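# Unplug a monitor cable from a back-panel port

## Task

Free the monitor cable from its port on the rear panel. Loosen both thumbscrews, then draw the plug out along the port's axis and leave it lying loose, away from the port. Angling the plug beyond what the port permits while it is still inside fails the job immediately. Anything that stays in place only because the robot holds it does not count. Finish by releasing everything and moving the arms away.

## Robot and tools

Robot: two arms, left_arm and right_arm, each with six joints and a two-finger gripper, in a physics simulation. The arm names are labels only and do not match left or right in any picture. A loose object may occasionally get a brief push from outside.

Scene frame: every gripper pose printed in results uses one shared frame. Its origin sits on the table surface midway between the arms. +z is up, +x points out across the table, and left_arm stands on the +y side. Positions are in metres and orientations are quaternions in w, x, y, z order. The arm bases may be tilted relative to the table. Printed hand positions can be somewhat off, more so when an arm is stretched far. Mounting plates under the bases and the metal frame behind the arms are fixed obstacles; a 'too close' warning counts a plate and its side of the frame as part of that arm. On the gripper, the fingers point along its +z axis and close along its y axis; the reported position is the point between the pads, roughly 1 cm behind the fingertips.

Tool execute_actions, argument actions: a list holding zero or one item. An empty list only reports the current state. A move item is {"rows": [...], "steps": n}, with n from 1 to 15 control steps (each 1/30 s, 15 if omitted). A wait item is {"steps": n} with n up to 300 and no rows; it returns once that many steps have elapsed since the previous result, and the time spent composing a reply counts toward it. The optional boolean pictures chooses whether camera images come back; by default they do.

Rows: up to 15 rows, each a flat list of exactly 14 numbers covering both arms, even if one arm stays still. Order: left_arm waist, shoulder, elbow, wrist pitch, wrist yaw, wrist roll, grip; then the same seven for right_arm. One row is applied per step, and the final row repeats if there are fewer rows than steps. Joint values are absolute target angles in radians in each arm's own joint space, on the same scale as the printed Joint positions, not offsets. Stated ranges per arm: waist -2.618 to 3.054, shoulder 0.000 to 3.142, elbow 0.000 to 3.142, wrist pitch -1.571 to 1.571, wrist yaw -1.571 to 1.571, wrist roll -2.094 to 2.094. True ends may differ by up to 0.036 rad; a target more than 0.036 beyond a stated end and further out than the current angle gets the whole call rejected, and nothing is sent. Targets past the real end are clipped there, with a 'joint sent to its limit' note. The grip number is an absolute command from -1 (closed) to +1 (fully open).

Motion limits: each joint target is held within a lead of its measured angle (waist 0.202, shoulder 0.258, elbow 0.238, wrist pitch 0.573, wrist yaw and roll 0.522 rad), and all of an arm's targets are scaled back if they would put the hand over 70 mm from where it is. Friction can leave a joint up to about 0.031 rad short, and tiny commands may do nothing. Arms keep heading to the last row while you think or wait, until everything is nearly still or a step is HELD.

Gripping: grip_measured uses the -1..+1 scale. Pads meet near -0.94; each millimetre of object width adds about 0.0208. Commanding below an object's width reading squeezes harder, up to roughly 50 to 62 N per pad (less on thin parts). To keep holding, keep sending the same closing number. Each gripper has its own fixed reading error of up to about 0.02.

Result lines: the state line gives each arm's gripper position and quaternion. Joint positions list six angles plus the finger opening in metres (0.093 open to 0.000 closed, about pad spacing when free, up to 12 mm under a held rigid object's width). Joint velocities give their rates. Joint torques are raw drive outputs with fixed offsets and noise, not clean contact forces. HELD marks steps where your row was partly or wholly not sent. 'joint command not followed' means a clearance check altered or blocked joint targets. MOTOR HOT appears from 75 °C; at 90 °C an arm halts for 10 s, and at 100 °C it goes limp and falls; both show as OVER-TEMPERATURE FAULT. Holding loads for a long time heats motors.

Tool zoom_image: camera is one of cam_high, cam_low, cam_left_wrist, cam_right_wrist (each 672x504); region is [x0, y0, x1, y1] in pixels of that camera's latest image, top-left at (0, 0), no larger than 504 by 504. It returns an enlarged view.

Tool finished_scene: scene is the current scene's number. It ends that scene for good and reports whether the task succeeded; it cannot be reversed.

Order of work: look, undo both thumbscrews, pull the plug straight along the port axis without tilting it, set it down loose and clear, open the grippers and withdraw, then call finished_scene. Avoid: tilting the plug while engaged, dropping or knocking anything off the table, arms touching or pushing each other, hard slams or shoves, and leaving the plug supported only by a gripper.

Each tool is called after "Request:" by a JSON object that holds its "name" and its "arguments".

## Session

Request:
{"name": "execute_actions", "arguments": {"actions": []}}

Scene clock: 0.00 s of 10600.00 s.
left_arm: end_effector_position=(+0.3870, +0.2120, +0.2273) grip_measured=-0.937 end_effector_quat_wxyz=(+0.266, +0.821, +0.505, -0.018) | right_arm: end_effector_position=(+0.2883, -0.0404, +0.1288) grip_measured=+0.994 end_effector_quat_wxyz=(+0.224, -0.555, +0.645, -0.475)
Joint positions: left_arm=[ 0.04   1.733  1.158 -0.658  0.418  1.86   0.   ] | right_arm=[ 1.074  2.108  0.801 -0.298  1.128 -0.245  0.093]
Joint velocities: left_arm=[-0.002  0.007 -0.017 -0.066  0.037 -0.007 -0.001] | right_arm=[ 0.012  0.012  0.012 -0.037 -0.007 -0.051 -0.   ]
Joint torques (N m, as the arm reports them, + toward a larger angle): no reading

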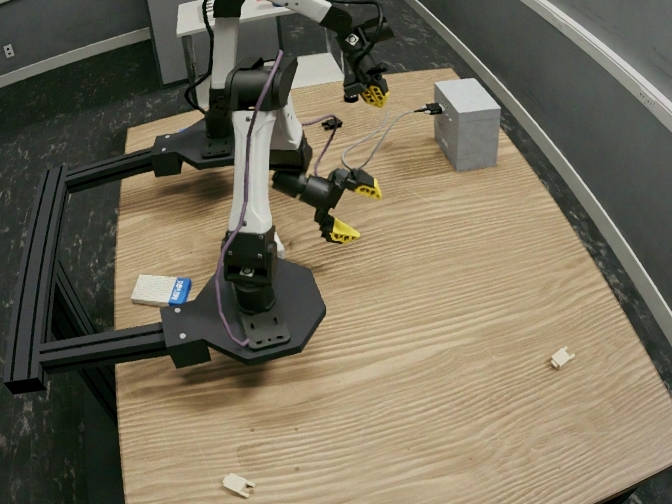

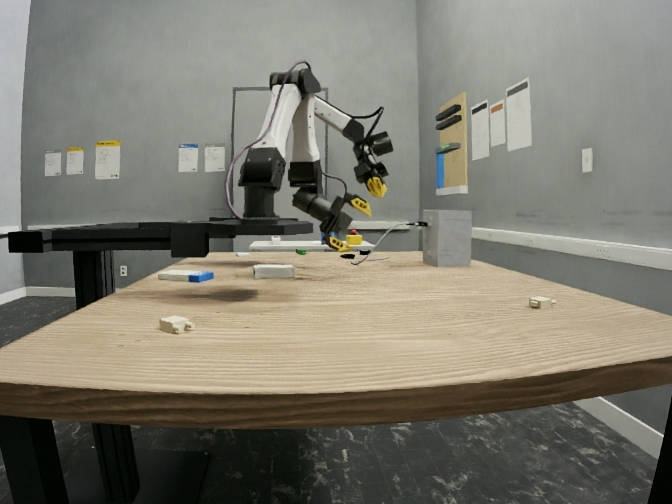

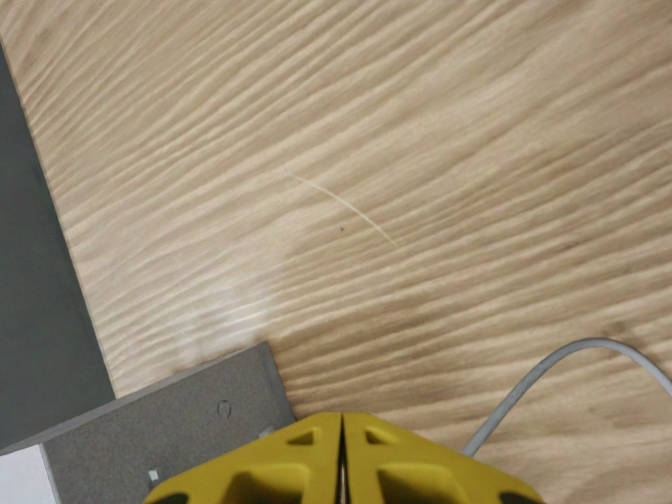

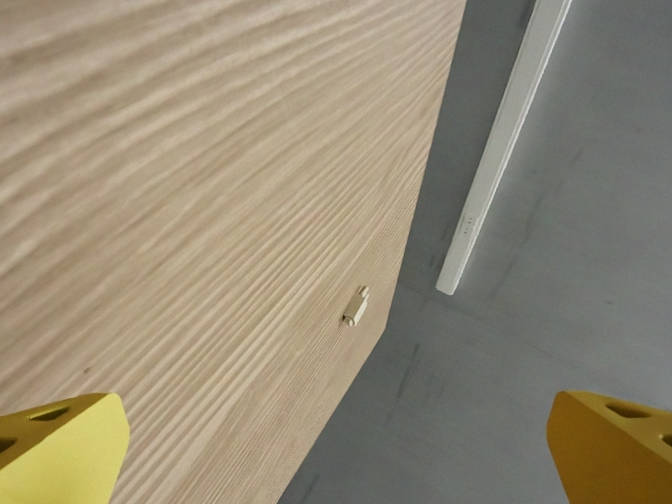

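Request:
{"name": "execute_actions", "arguments": {"actions": [{"rows":[[0,1.7,0.8,0.3,0,0,0.2,0.2,1.9,0.8,0,0,0,1]]}], "pictures": false}}

Request:
{"name": "execute_actions", "arguments": {"actions": [{"rows":[[0,1.7,0.8,0.3,0,0,0.2,0.2,1.9,0.8,0,0,0,1]]}]}}

Scene clock: 2.83 s of 10600.00 s.
left_arm: end_effector_position=(+0.4607, +0.2534, +0.2177) grip_measured=+0.198 end_effector_quat_wxyz=(+0.431, +0.240, +0.869, +0.033) | right_arm: end_effector_position=(+0.4163, -0.1460, +0.1142) grip_measured=+0.994 end_effector_quat_wxyz=(+0.238, -0.117, +0.964, -0.006)
Joint positions: left_arm=[0.006 1.712 0.799 0.249 0.022 0.39  0.055] | right_arm=[ 0.172  1.892  0.812 -0.005  0.097 -0.012  0.093]
Joint velocities: left_arm=[-0.002  0.002  0.002  0.315 -0.066 -2.542 -0.001] | right_arm=[-0.081 -0.022 -0.002  0.051 -0.432 -0.037 -0.001]
Joint torques (N m, as the arm reports them, + toward a larger angle): left_arm=[-0.47 -8.42  7.12  2.02 -0.05 -0.06] | right_arm=[ 3.41 -6.67  5.98  1.38 -0.26 -0.04]
Steps of this call (steps 1 to 70: nothing new was sent; steps 71 to 85: all 15 steps of this action). Readings (joint positions):
71: left_arm=[0.033 1.721 1.113 -0.564 0.362 1.777] | right_arm=[1.049 2.084 0.794 -0.266 1.042 -0.210]
72: left_arm=[0.024 1.704 1.042 -0.436 0.289 1.677] | right_arm=[0.996 2.040 0.787 -0.226 0.929 -0.172]
74: left_arm=[0.010 1.696 0.900 -0.212 0.188 1.478] | right_arm=[0.851 1.950 0.792 -0.144 0.724 -0.113]
78: left_arm=[0.006 1.712 0.799 0.043 0.078 1.081] | right_arm=[0.551 1.892 0.812 -0.026 0.340 -0.049]
85: the state above

Scene clock: 3.33 s of 10600.00 s.
left_arm: end_effector_position=(+0.4670, +0.2549, +0.2255) grip_measured=+0.198 end_effector_quat_wxyz=(+0.448, +0.072, +0.890, -0.042) | right_arm: end_effector_position=(+0.4106, -0.1231, +0.1140) grip_measured=+0.994 end_effector_quat_wxyz=(+0.233, -0.136, +0.962, +0.039)
Joint positions: left_arm=[0.006 1.712 0.799 0.29  0.008 0.021 0.055] | right_arm=[ 0.196  1.892  0.812 -0.005  0.011 -0.007  0.093]
Joint velocities: left_arm=[ 0.007 -0.007  0.002 -0.037  0.007 -0.125  0.001] | right_arm=[-0.002 -0.017 -0.012 -0.037 -0.081  0.037  0.   ]
Joint torques (N m, as the arm reports them, + toward a larger angle): left_arm=[-0.56 -8.38  7.28  2.16 -0.13 -0.04] | right_arm=[-0.02 -6.89  5.96  1.42  0.05 -0.06]
Steps of this call (steps 1 to 15: all 15 steps of this action). Readings (joint positions):
1: left_arm=[0.006 1.712 0.799 0.259 0.019 0.313] | right_arm=[0.173 1.892 0.812 -0.005 0.082 -0.010]
2: left_arm=[0.006 1.712 0.799 0.266 0.016 0.251] | right_arm=[0.180 1.892 0.812 -0.005 0.068 -0.009]
4: left_arm=[0.006 1.712 0.799 0.276 0.013 0.163] | right_arm=[0.191 1.892 0.812 -0.005 0.045 -0.008]
8: left_arm=[0.006 1.712 0.799 0.286 0.010 0.071] | right_arm=[0.196 1.892 0.812 -0.005 0.022 -0.008]
15: the state above

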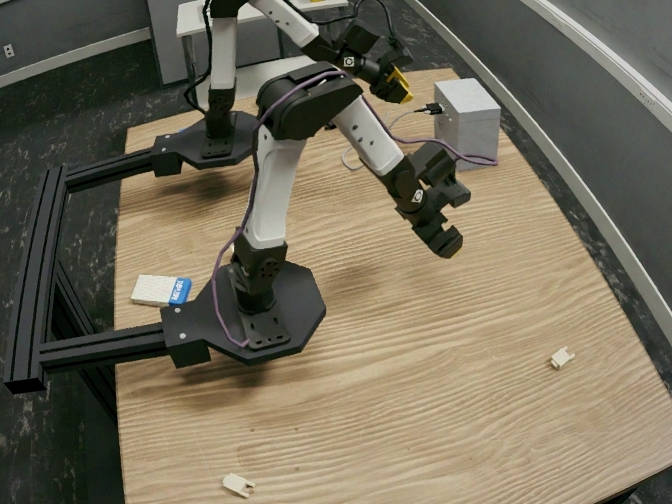

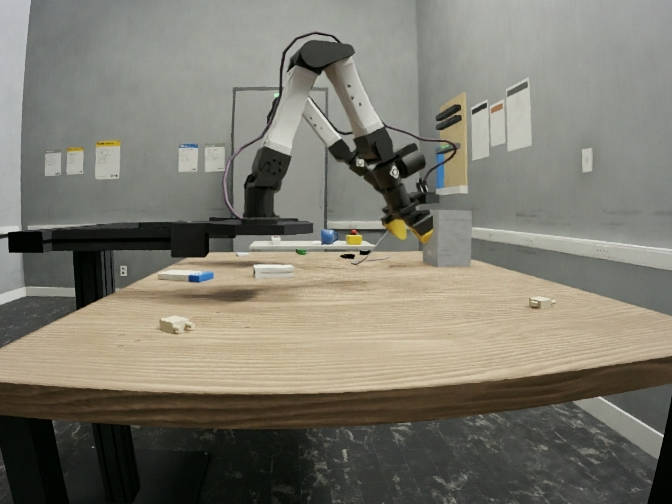

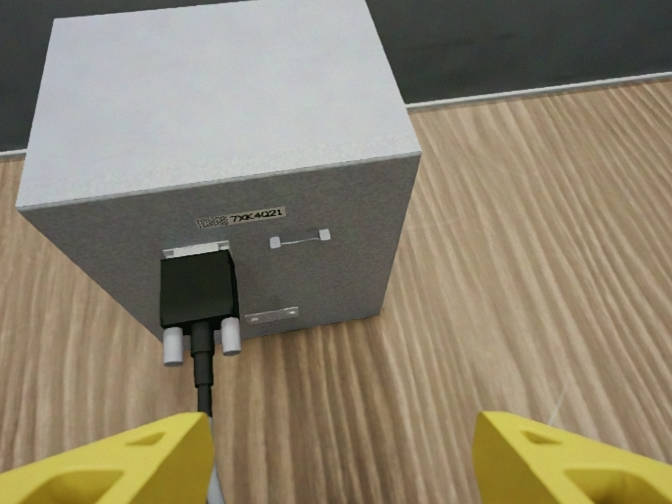

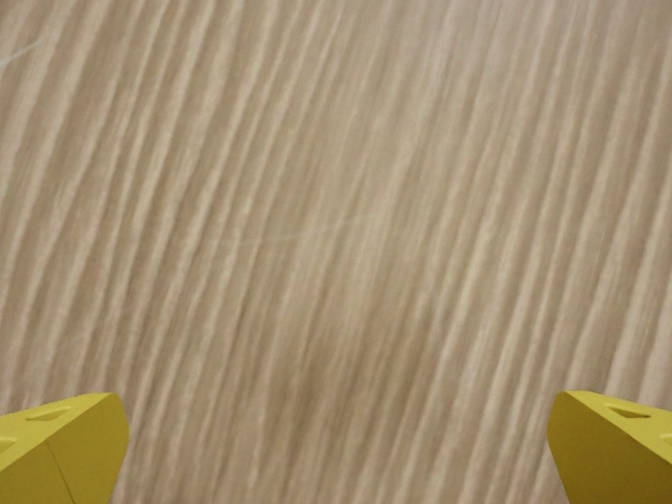

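Request:
{"name": "execute_actions", "arguments": {"actions": [{"rows":[[-0.2,2.1,0.75,1.2,-0.63,1.5,-0.5,0,0.02,0,0,0,0,1]]}], "pictures": false}}

Request:
{"name": "execute_actions", "arguments": {"actions": [{"rows":[[-0.19,2.3,0.8,1.5,-0.63,1.5,-0.5,0,0.02,0,0,0,0,1],[-0.19,2.4,0.83,1.5,-0.63,1.5,-0.5,0,0.02,0,0,0,0,1],[-0.19,2.48,0.87,1.5,-0.63,1.5,-0.5,0,0.02,0,0,0,0,1]]}], "pictures": false}}

Request:
{"name": "execute_actions", "arguments": {"actions": [{"steps":15}]}}

Scene clock: 9.73 s of 10600.00 s.
left_arm: end_effector_position=(+0.4982, +0.2443, +0.2178) grip_measured=-0.497 end_effector_quat_wxyz=(+0.425, +0.431, +0.641, +0.472) | right_arm: end_effector_position=(+0.2755, -0.2131, +0.1870) grip_measured=+0.994 end_effector_quat_wxyz=(+0.449, -0.030, +0.893, +0.023)
Joint positions: left_arm=[-0.206  2.11   0.751  1.15  -0.597  1.326  0.021] | right_arm=[-0.007  0.584  0.009 -0.049  0.009 -0.004  0.093]
Joint velocities: left_arm=[-0.002 -0.007 -0.017  0.271 -0.095  1.062 -0.001] | right_arm=[ 0.022 -2.781  0.007  0.271  0.022  0.037 -0.001]
Joint torques (N m, as the arm reports them, + toward a larger angle): left_arm=[ 0.6  -9.77  5.21  2.12 -0.13  0.05] | right_arm=[ 0.44  1.14  9.32  2.08  0.02 -0.04]
joint sent to its limit (right arm) — the command would take joint 3 (elbow) past its lower limit, so that joint was sent only as far as its limit.
Steps of this call (steps 1 to 30: the robot went on to your last target; steps 31 to 90: nothing new was sent; then 2.90 s passed at rest; steps 91 to 105: all 15 steps of this action). Readings (joint positions):
91: left_arm=[-0.021 1.744 0.790 0.378 -0.083 0.089] | right_arm=[0.180 1.866 0.782 0.015 -0.002 -0.007]
92: left_arm=[-0.068 1.811 0.790 0.516 -0.195 0.188] | right_arm=[0.142 1.805 0.722 0.021 -0.008 -0.007]
94: left_arm=[-0.163 1.973 0.790 0.755 -0.345 0.388] | right_arm=[0.043 1.638 0.575 0.023 -0.003 -0.006]
98: left_arm=[-0.217 2.123 0.756 0.972 -0.493 0.788] | right_arm=[-0.008 1.238 0.249 0.023 0.009 -0.004]
105: the state above

Scene clock: 10.23 s of 10600.00 s.
left_arm: end_effector_position=(+0.5070, +0.2464, +0.1402) grip_measured=-0.497 end_effector_quat_wxyz=(+0.395, +0.456, +0.605, +0.518) | right_arm: end_effector_position=(+0.2872, -0.2150, +0.3261) grip_measured=+0.994 end_effector_quat_wxyz=(+0.698, -0.019, +0.715, +0.031)
Joint positions: left_arm=[-0.198  2.493  0.86   1.474 -0.621  1.486  0.021] | right_arm=[-0.007  0.025  0.01   0.005  0.008 -0.004  0.093]
Joint velocities: left_arm=[ 0.007 -0.027 -0.002  0.198  0.007  0.007 -0.   ] | right_arm=[-0.012 -0.002 -0.002  0.007 -0.066 -0.007 -0.001]
Joint torques (N m, as the arm reports them, + toward a larger angle): left_arm=[  0.59 -11.25   4.37   2.17  -0.08   0.02] | right_arm=[0.1  1.38 9.68 2.   0.   0.03]
joint sent to its limit (right arm) — the command would take joint 3 (elbow) past its lower limit, so that joint was sent only as far as its limit.
Steps of this call (steps 1 to 15: all 15 steps of this action). Readings (joint positions):
1: left_arm=[-0.205 2.136 0.756 1.213 -0.604 1.360] | right_arm=[-0.007 0.488 0.009 -0.040 0.009 -0.004]
2: left_arm=[-0.203 2.194 0.781 1.295 -0.610 1.385] | right_arm=[-0.007 0.392 0.010 -0.032 0.008 -0.004]
4: left_arm=[-0.200 2.341 0.847 1.394 -0.613 1.422] | right_arm=[-0.007 0.201 0.010 -0.022 0.008 -0.004]
8: left_arm=[-0.198 2.499 0.860 1.416 -0.617 1.465] | right_arm=[-0.007 0.025 0.010 0.016 0.008 -0.004]
15: the state above

Scene clock: 10.73 s of 10600.00 s.
left_arm: end_effector_position=(+0.5075, +0.2465, +0.1439) grip_measured=-0.497 end_effector_quat_wxyz=(+0.400, +0.452, +0.603, +0.522) | right_arm: end_effector_position=(+0.2872, -0.2150, +0.3254) grip_measured=+0.994 end_effector_quat_wxyz=(+0.697, -0.019, +0.716, +0.031)
Joint positions: left_arm=[-0.198  2.492  0.86   1.491 -0.622  1.491  0.021] | right_arm=[-0.007  0.025  0.01   0.003  0.008 -0.004  0.093]
Joint velocities: left_arm=[ 0.007 -0.017 -0.012 -0.051 -0.051 -0.007 -0.   ] | right_arm=[-0.002 -0.002 -0.002  0.066 -0.066  0.022  0.   ]
Joint torques (N m, as the arm reports them, + toward a larger angle): left_arm=[  0.65 -11.15   4.37   2.3   -0.17   0.07] | right_arm=[ 0.16  1.6   9.73  2.09  0.01 -0.07]
joint sent to its limit (right arm) — the command would take joint 3 (elbow) past its lower limit, so that joint was sent only as far as its limit.
Steps of this call (steps 1 to 15: the robot went on to your last target). Readings (joint positions):
1: left_arm=[-0.198 2.492 0.860 1.479 -0.622 1.487] | right_arm=[-0.007 0.025 0.010 0.005 0.008 -0.004]
2: left_arm=[-0.198 2.492 0.860 1.482 -0.622 1.488] | right_arm=[-0.007 0.025 0.010 0.005 0.008 -0.004]
4: left_arm=[-0.198 2.492 0.860 1.485 -0.622 1.489] | right_arm=[-0.007 0.025 0.010 0.004 0.008 -0.004]
8: left_arm=[-0.198 2.492 0.860 1.489 -0.622 1.490] | right_arm=[-0.007 0.025 0.010 0.003 0.008 -0.004]
15: the state above

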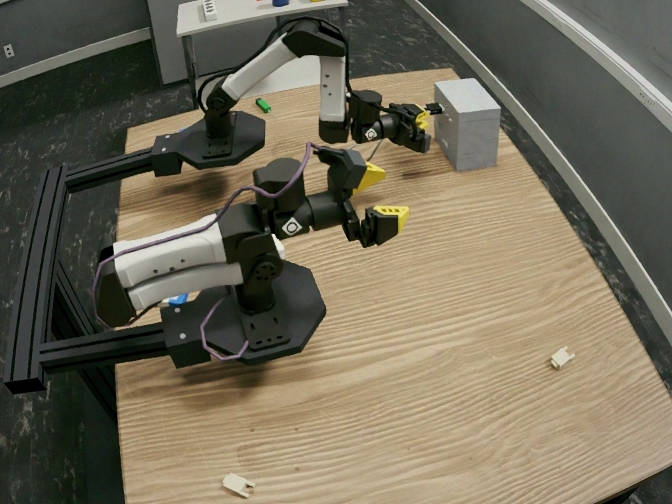

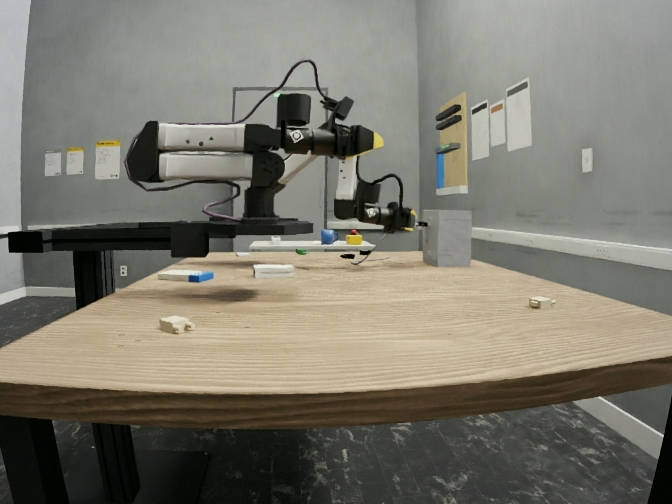

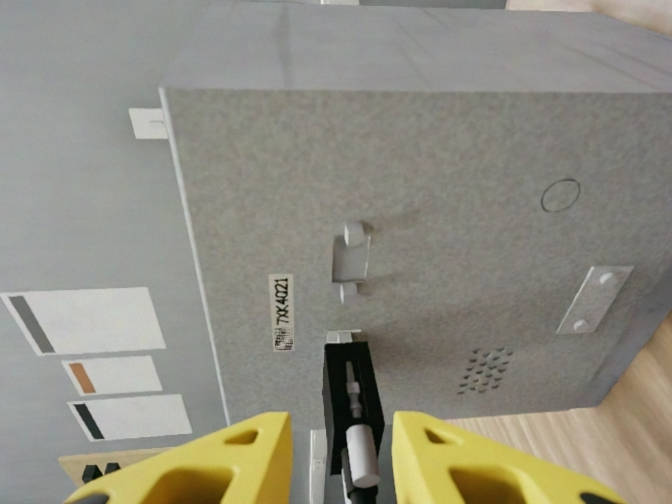

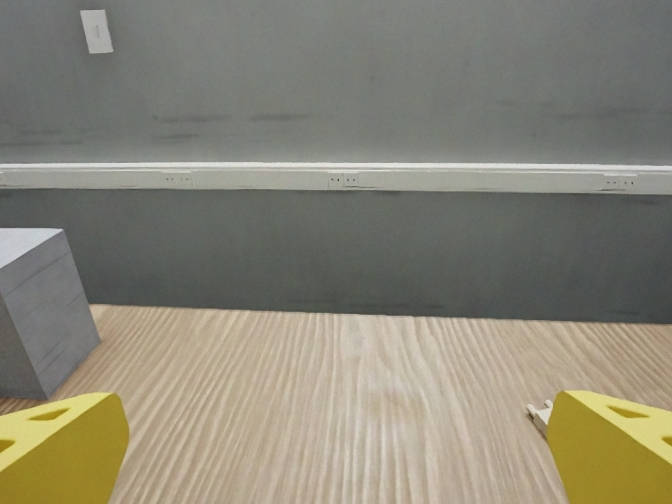

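Knob is about 1 cm lower; lowering and moving partway across.

Request:
{"name": "execute_actions", "arguments": {"actions": [{"rows":[[-0.17,2.52,0.87,1.5,-0.63,1.5,-0.5,0,0.02,0.01,0,0,0,1],[-0.135,2.52,0.87,1.5,-0.63,1.5,-0.5,0,0.02,0.01,0,0,0,1]]}]}}

Request:
{"name": "zoom_image", "arguments": {"camera": "cam_high", "region": [390,80,470,140]}}

Scene clock: 12.97 s of 10600.00 s.
left_arm: end_effector_position=(+0.5095, +0.2795, +0.1376) grip_measured=-0.497 end_effector_quat_wxyz=(+0.377, +0.435, +0.619, +0.534) | right_arm: end_effector_position=(+0.2872, -0.2150, +0.3254) grip_measured=+0.994 end_effector_quat_wxyz=(+0.697, -0.019, +0.716, +0.031)
Joint positions: left_arm=[-0.133  2.506  0.86   1.494 -0.627  1.491  0.021] | right_arm=[-0.007  0.025  0.01   0.003  0.008 -0.004  0.093]
Joint velocities: left_arm=[-0.012 -0.002 -0.012 -0.007 -0.081 -0.007  0.001] | right_arm=[ 0.007 -0.012 -0.002 -0.022 -0.081  0.037 -0.   ]
Joint torques (N m, as the arm reports them, + toward a larger angle): left_arm=[-0.33 -9.27  4.2   2.22 -0.11  0.07] | right_arm=[ 0.25  1.31 10.22  2.1   0.05  0.01]
joint sent to its limit (right arm) — the command would take joint 3 (elbow) past its lower limit, so that joint was sent only as far as its limit.
Steps of this call (steps 1 to 15: the robot went on to your last target; steps 16 to 52: nothing new was sent; steps 53 to 67: all 15 steps of this action). Readings (joint positions):
53: left_arm=[-0.196 2.494 0.860 1.492 -0.622 1.491] | right_arm=[-0.007 0.025 0.010 0.003 0.008 -0.004]
54: left_arm=[-0.190 2.496 0.860 1.494 -0.621 1.491] | right_arm=[-0.007 0.025 0.010 0.003 0.008 -0.004]
56: left_arm=[-0.164 2.501 0.860 1.494 -0.621 1.491] | right_arm=[-0.007 0.025 0.010 0.003 0.008 -0.004]
60: left_arm=[-0.134 2.506 0.860 1.494 -0.627 1.491] | right_arm=[-0.007 0.025 0.010 0.003 0.008 -0.004]
67: the state above

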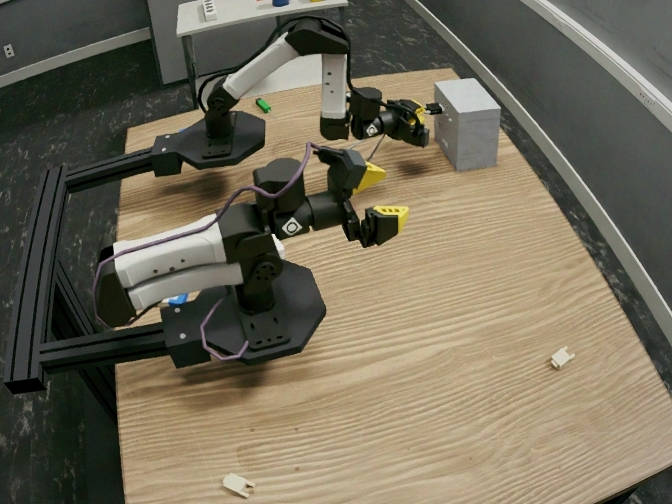

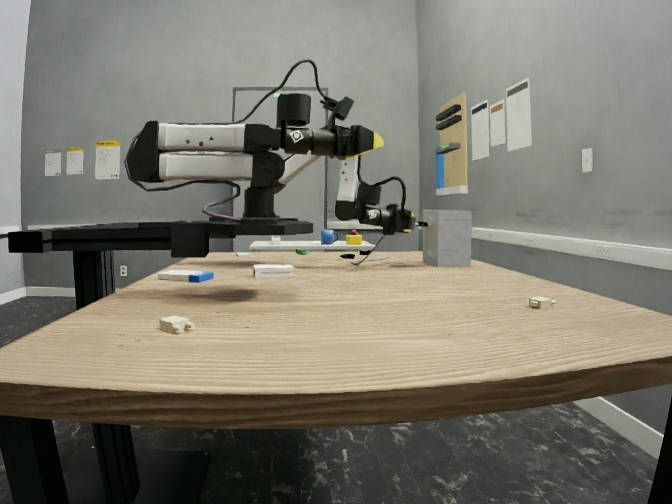

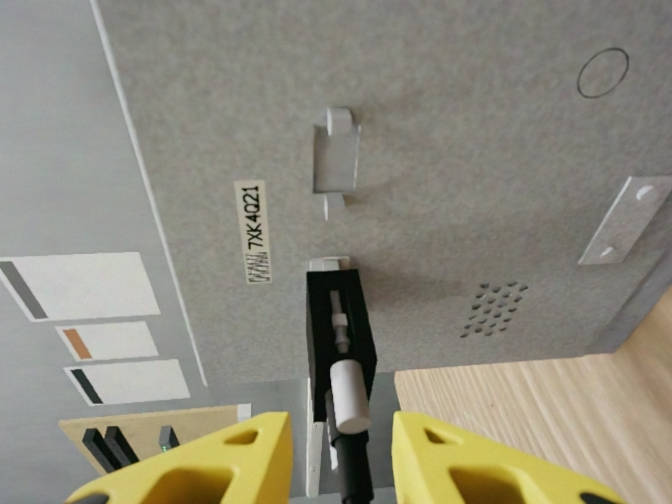

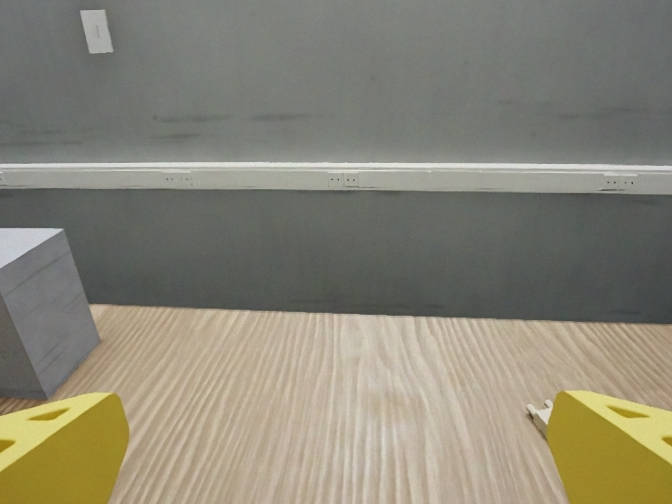

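Region (390, 80, 470, 140) of cam_high's 672x504 image, scaled by 6.300, with more detail than that image has; it fills the top 378 rows of this view, and the rest is white.

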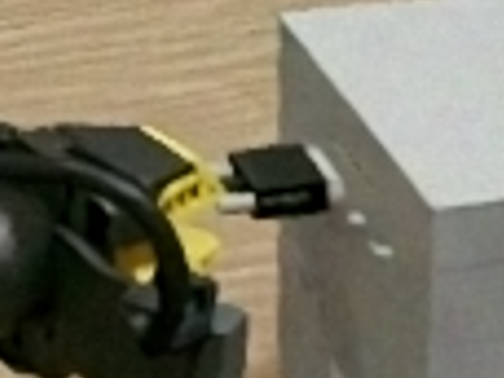

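Request:
{"name": "execute_actions", "arguments": {"actions": [{"rows":[[-0.12,2.54,0.9,1.5,-0.63,1.5,-0.5,0,0.02,0.01,0,0,0,1],[-0.115,2.55,0.915,1.5,-0.63,1.5,-0.5,0,0.02,0.01,0,0,0,1],[-0.11,2.56,0.93,1.5,-0.63,1.5,-0.5,0,0.02,0.01,0,0,0,1],[-0.103,2.57,0.945,1.5,-0.63,1.5,-0.5,0,0.02,0.01,0,0,0,1]]}]}}

Request:
{"name": "execute_actions", "arguments": {"actions": [{"rows":[[-0.103,2.57,0.945,1.5,-0.63,0.7,-0.5,0,0.02,0.01,0,0,0,1]]}]}}

Scene clock: 17.60 s of 10600.00 s.
left_arm: end_effector_position=(+0.5209, +0.2877, +0.1303) grip_measured=-0.497 end_effector_quat_wxyz=(+0.376, +0.423, +0.622, +0.541) | right_arm: end_effector_position=(+0.2872, -0.2150, +0.3254) grip_measured=+0.994 end_effector_quat_wxyz=(+0.697, -0.019, +0.716, +0.031)
Joint positions: left_arm=[-0.11   2.555  0.922  1.497 -0.627  1.491  0.021] | right_arm=[-0.007  0.025  0.01   0.003  0.008 -0.004  0.093]
Joint velocities: left_arm=[-0.012  0.002  0.012 -0.066  0.037 -0.037 -0.   ] | right_arm=[-0.027  0.017 -0.027 -0.007  0.007 -0.051  0.001]
Joint torques (N m, as the arm reports them, + toward a larger angle): left_arm=[ 0.48 -9.33  5.29  2.23 -0.06  0.05] | right_arm=[ 0.22  1.6   9.98  2.13 -0.04  0.03]
Steps of this call (steps 1 to 15: the robot went on to your last target; steps 16 to 90: nothing new was sent; then 1.13 s passed at rest; steps 91 to 105: all 15 steps of this action). Readings (joint positions):
91: left_arm=[-0.133 2.509 0.862 1.495 -0.627 1.491] | right_arm=[-0.007 0.025 0.010 0.003 0.008 -0.004]
92: left_arm=[-0.132 2.515 0.871 1.497 -0.627 1.491] | right_arm=[-0.007 0.025 0.010 0.003 0.008 -0.004]
94: left_arm=[-0.126 2.535 0.899 1.497 -0.627 1.491] | right_arm=[-0.007 0.025 0.010 0.003 0.008 -0.004]
98: left_arm=[-0.111 2.555 0.922 1.497 -0.627 1.491] | right_arm=[-0.007 0.025 0.010 0.003 0.008 -0.004]
105: the state above

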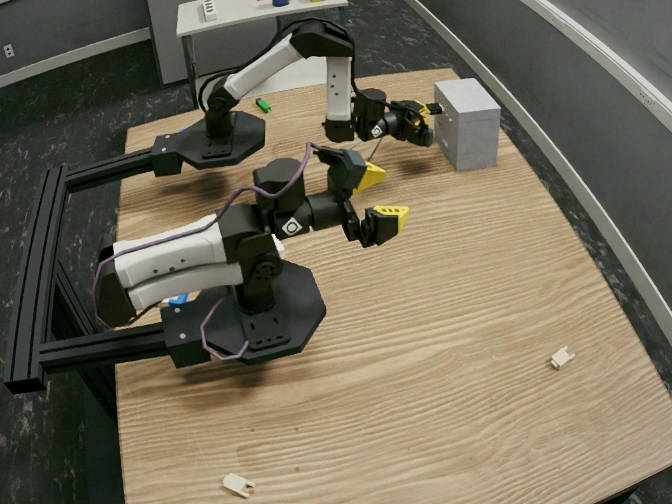

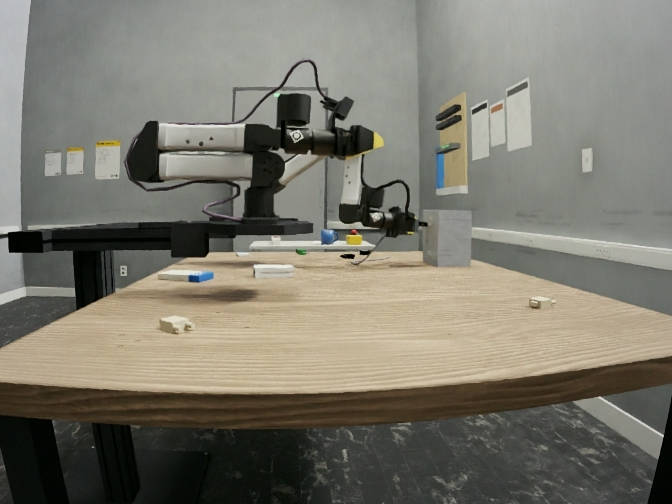

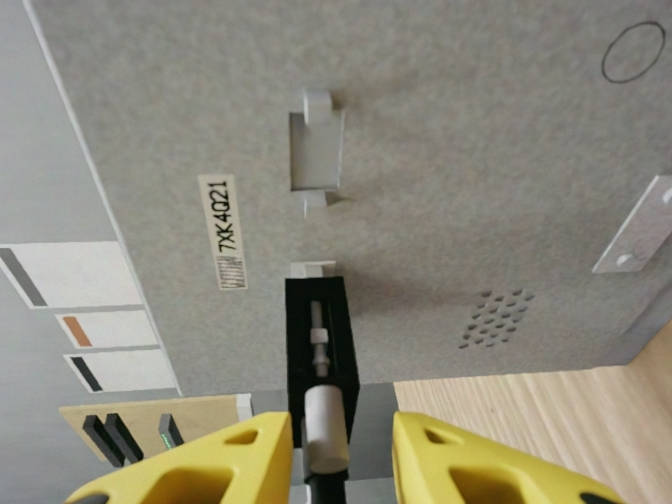

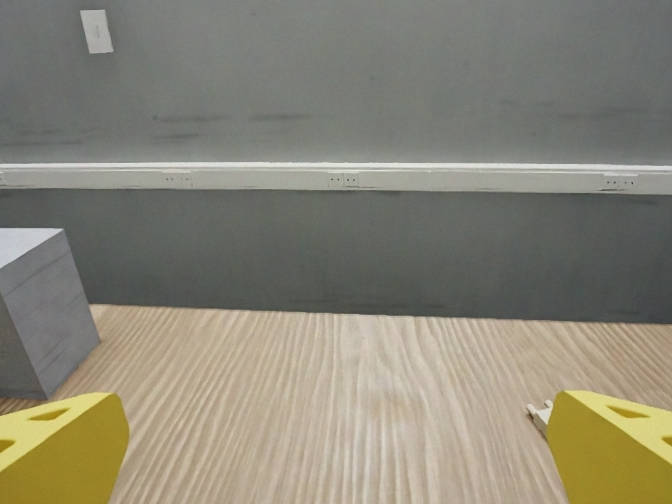

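Scene clock: 18.10 s of 10600.00 s.
left_arm: end_effector_position=(+0.5218, +0.2875, +0.1368) grip_measured=-0.497 end_effector_quat_wxyz=(+0.558, +0.160, +0.727, +0.366) | right_arm: end_effector_position=(+0.2872, -0.2150, +0.3254) grip_measured=+0.994 end_effector_quat_wxyz=(+0.697, -0.019, +0.716, +0.031)
Joint positions: left_arm=[-0.11   2.555  0.922  1.528 -0.627  0.747  0.021] | right_arm=[-0.007  0.025  0.01   0.003  0.008 -0.004  0.093]
Joint velocities: left_arm=[ 0.002 -0.017 -0.022  0.066  0.007 -0.212 -0.001] | right_arm=[ 0.007 -0.012  0.012  0.066  0.022 -0.051  0.   ]
Joint torques (N m, as the arm reports them, + toward a larger angle): left_arm=[ 0.5  -9.4   5.39  1.82 -0.01 -0.19] | right_arm=[ 0.3   1.44 10.16  2.06  0.05 -0.07]
Steps of this call (steps 1 to 15: all 15 steps of this action). Readings (joint positions):
1: left_arm=[-0.110 2.555 0.922 1.496 -0.627 1.409] | right_arm=[-0.007 0.025 0.010 0.003 0.008 -0.004]
2: left_arm=[-0.110 2.555 0.922 1.496 -0.627 1.308] | right_arm=[-0.007 0.025 0.010 0.003 0.008 -0.004]
4: left_arm=[-0.110 2.555 0.922 1.497 -0.627 1.112] | right_arm=[-0.007 0.025 0.010 0.003 0.008 -0.004]
8: left_arm=[-0.110 2.555 0.922 1.513 -0.625 0.874] | right_arm=[-0.007 0.025 0.010 0.003 0.008 -0.004]
15: the state above

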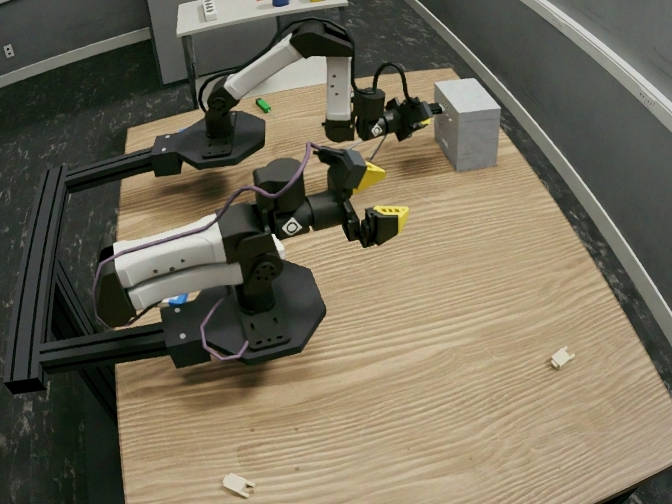

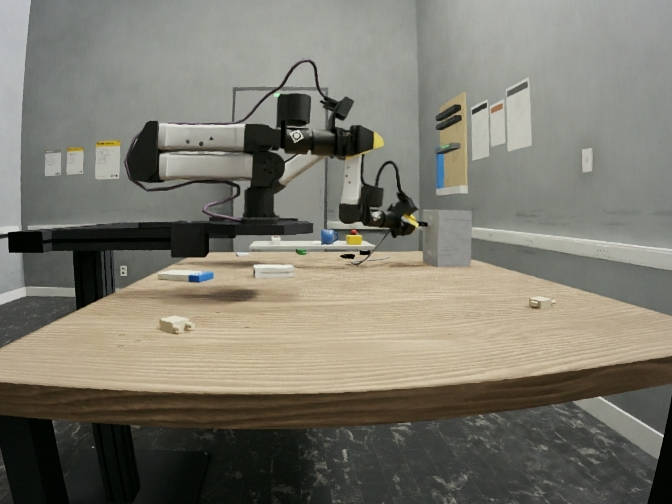

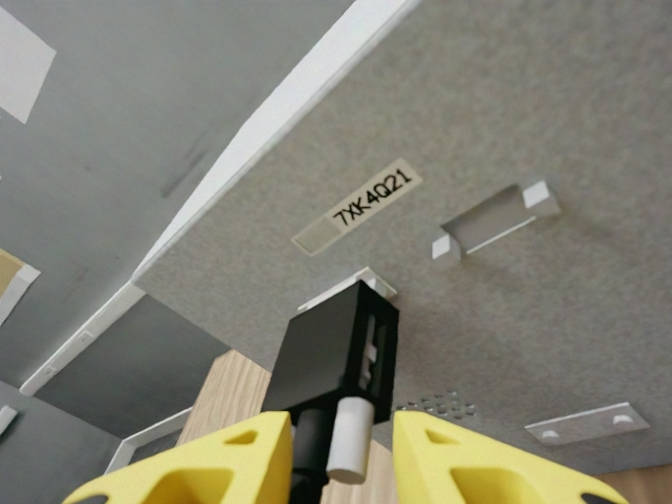

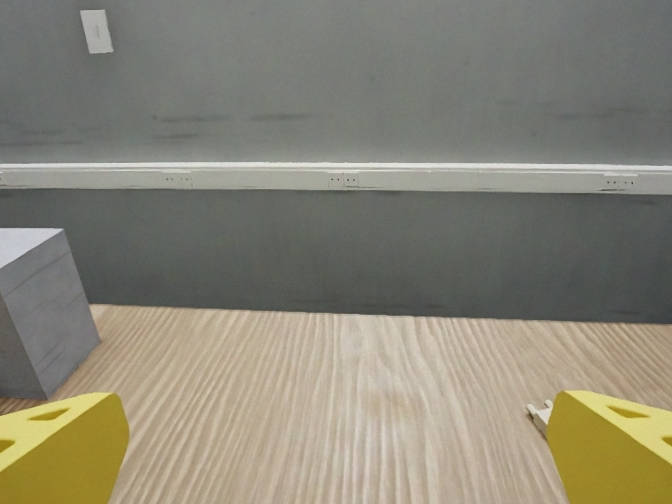

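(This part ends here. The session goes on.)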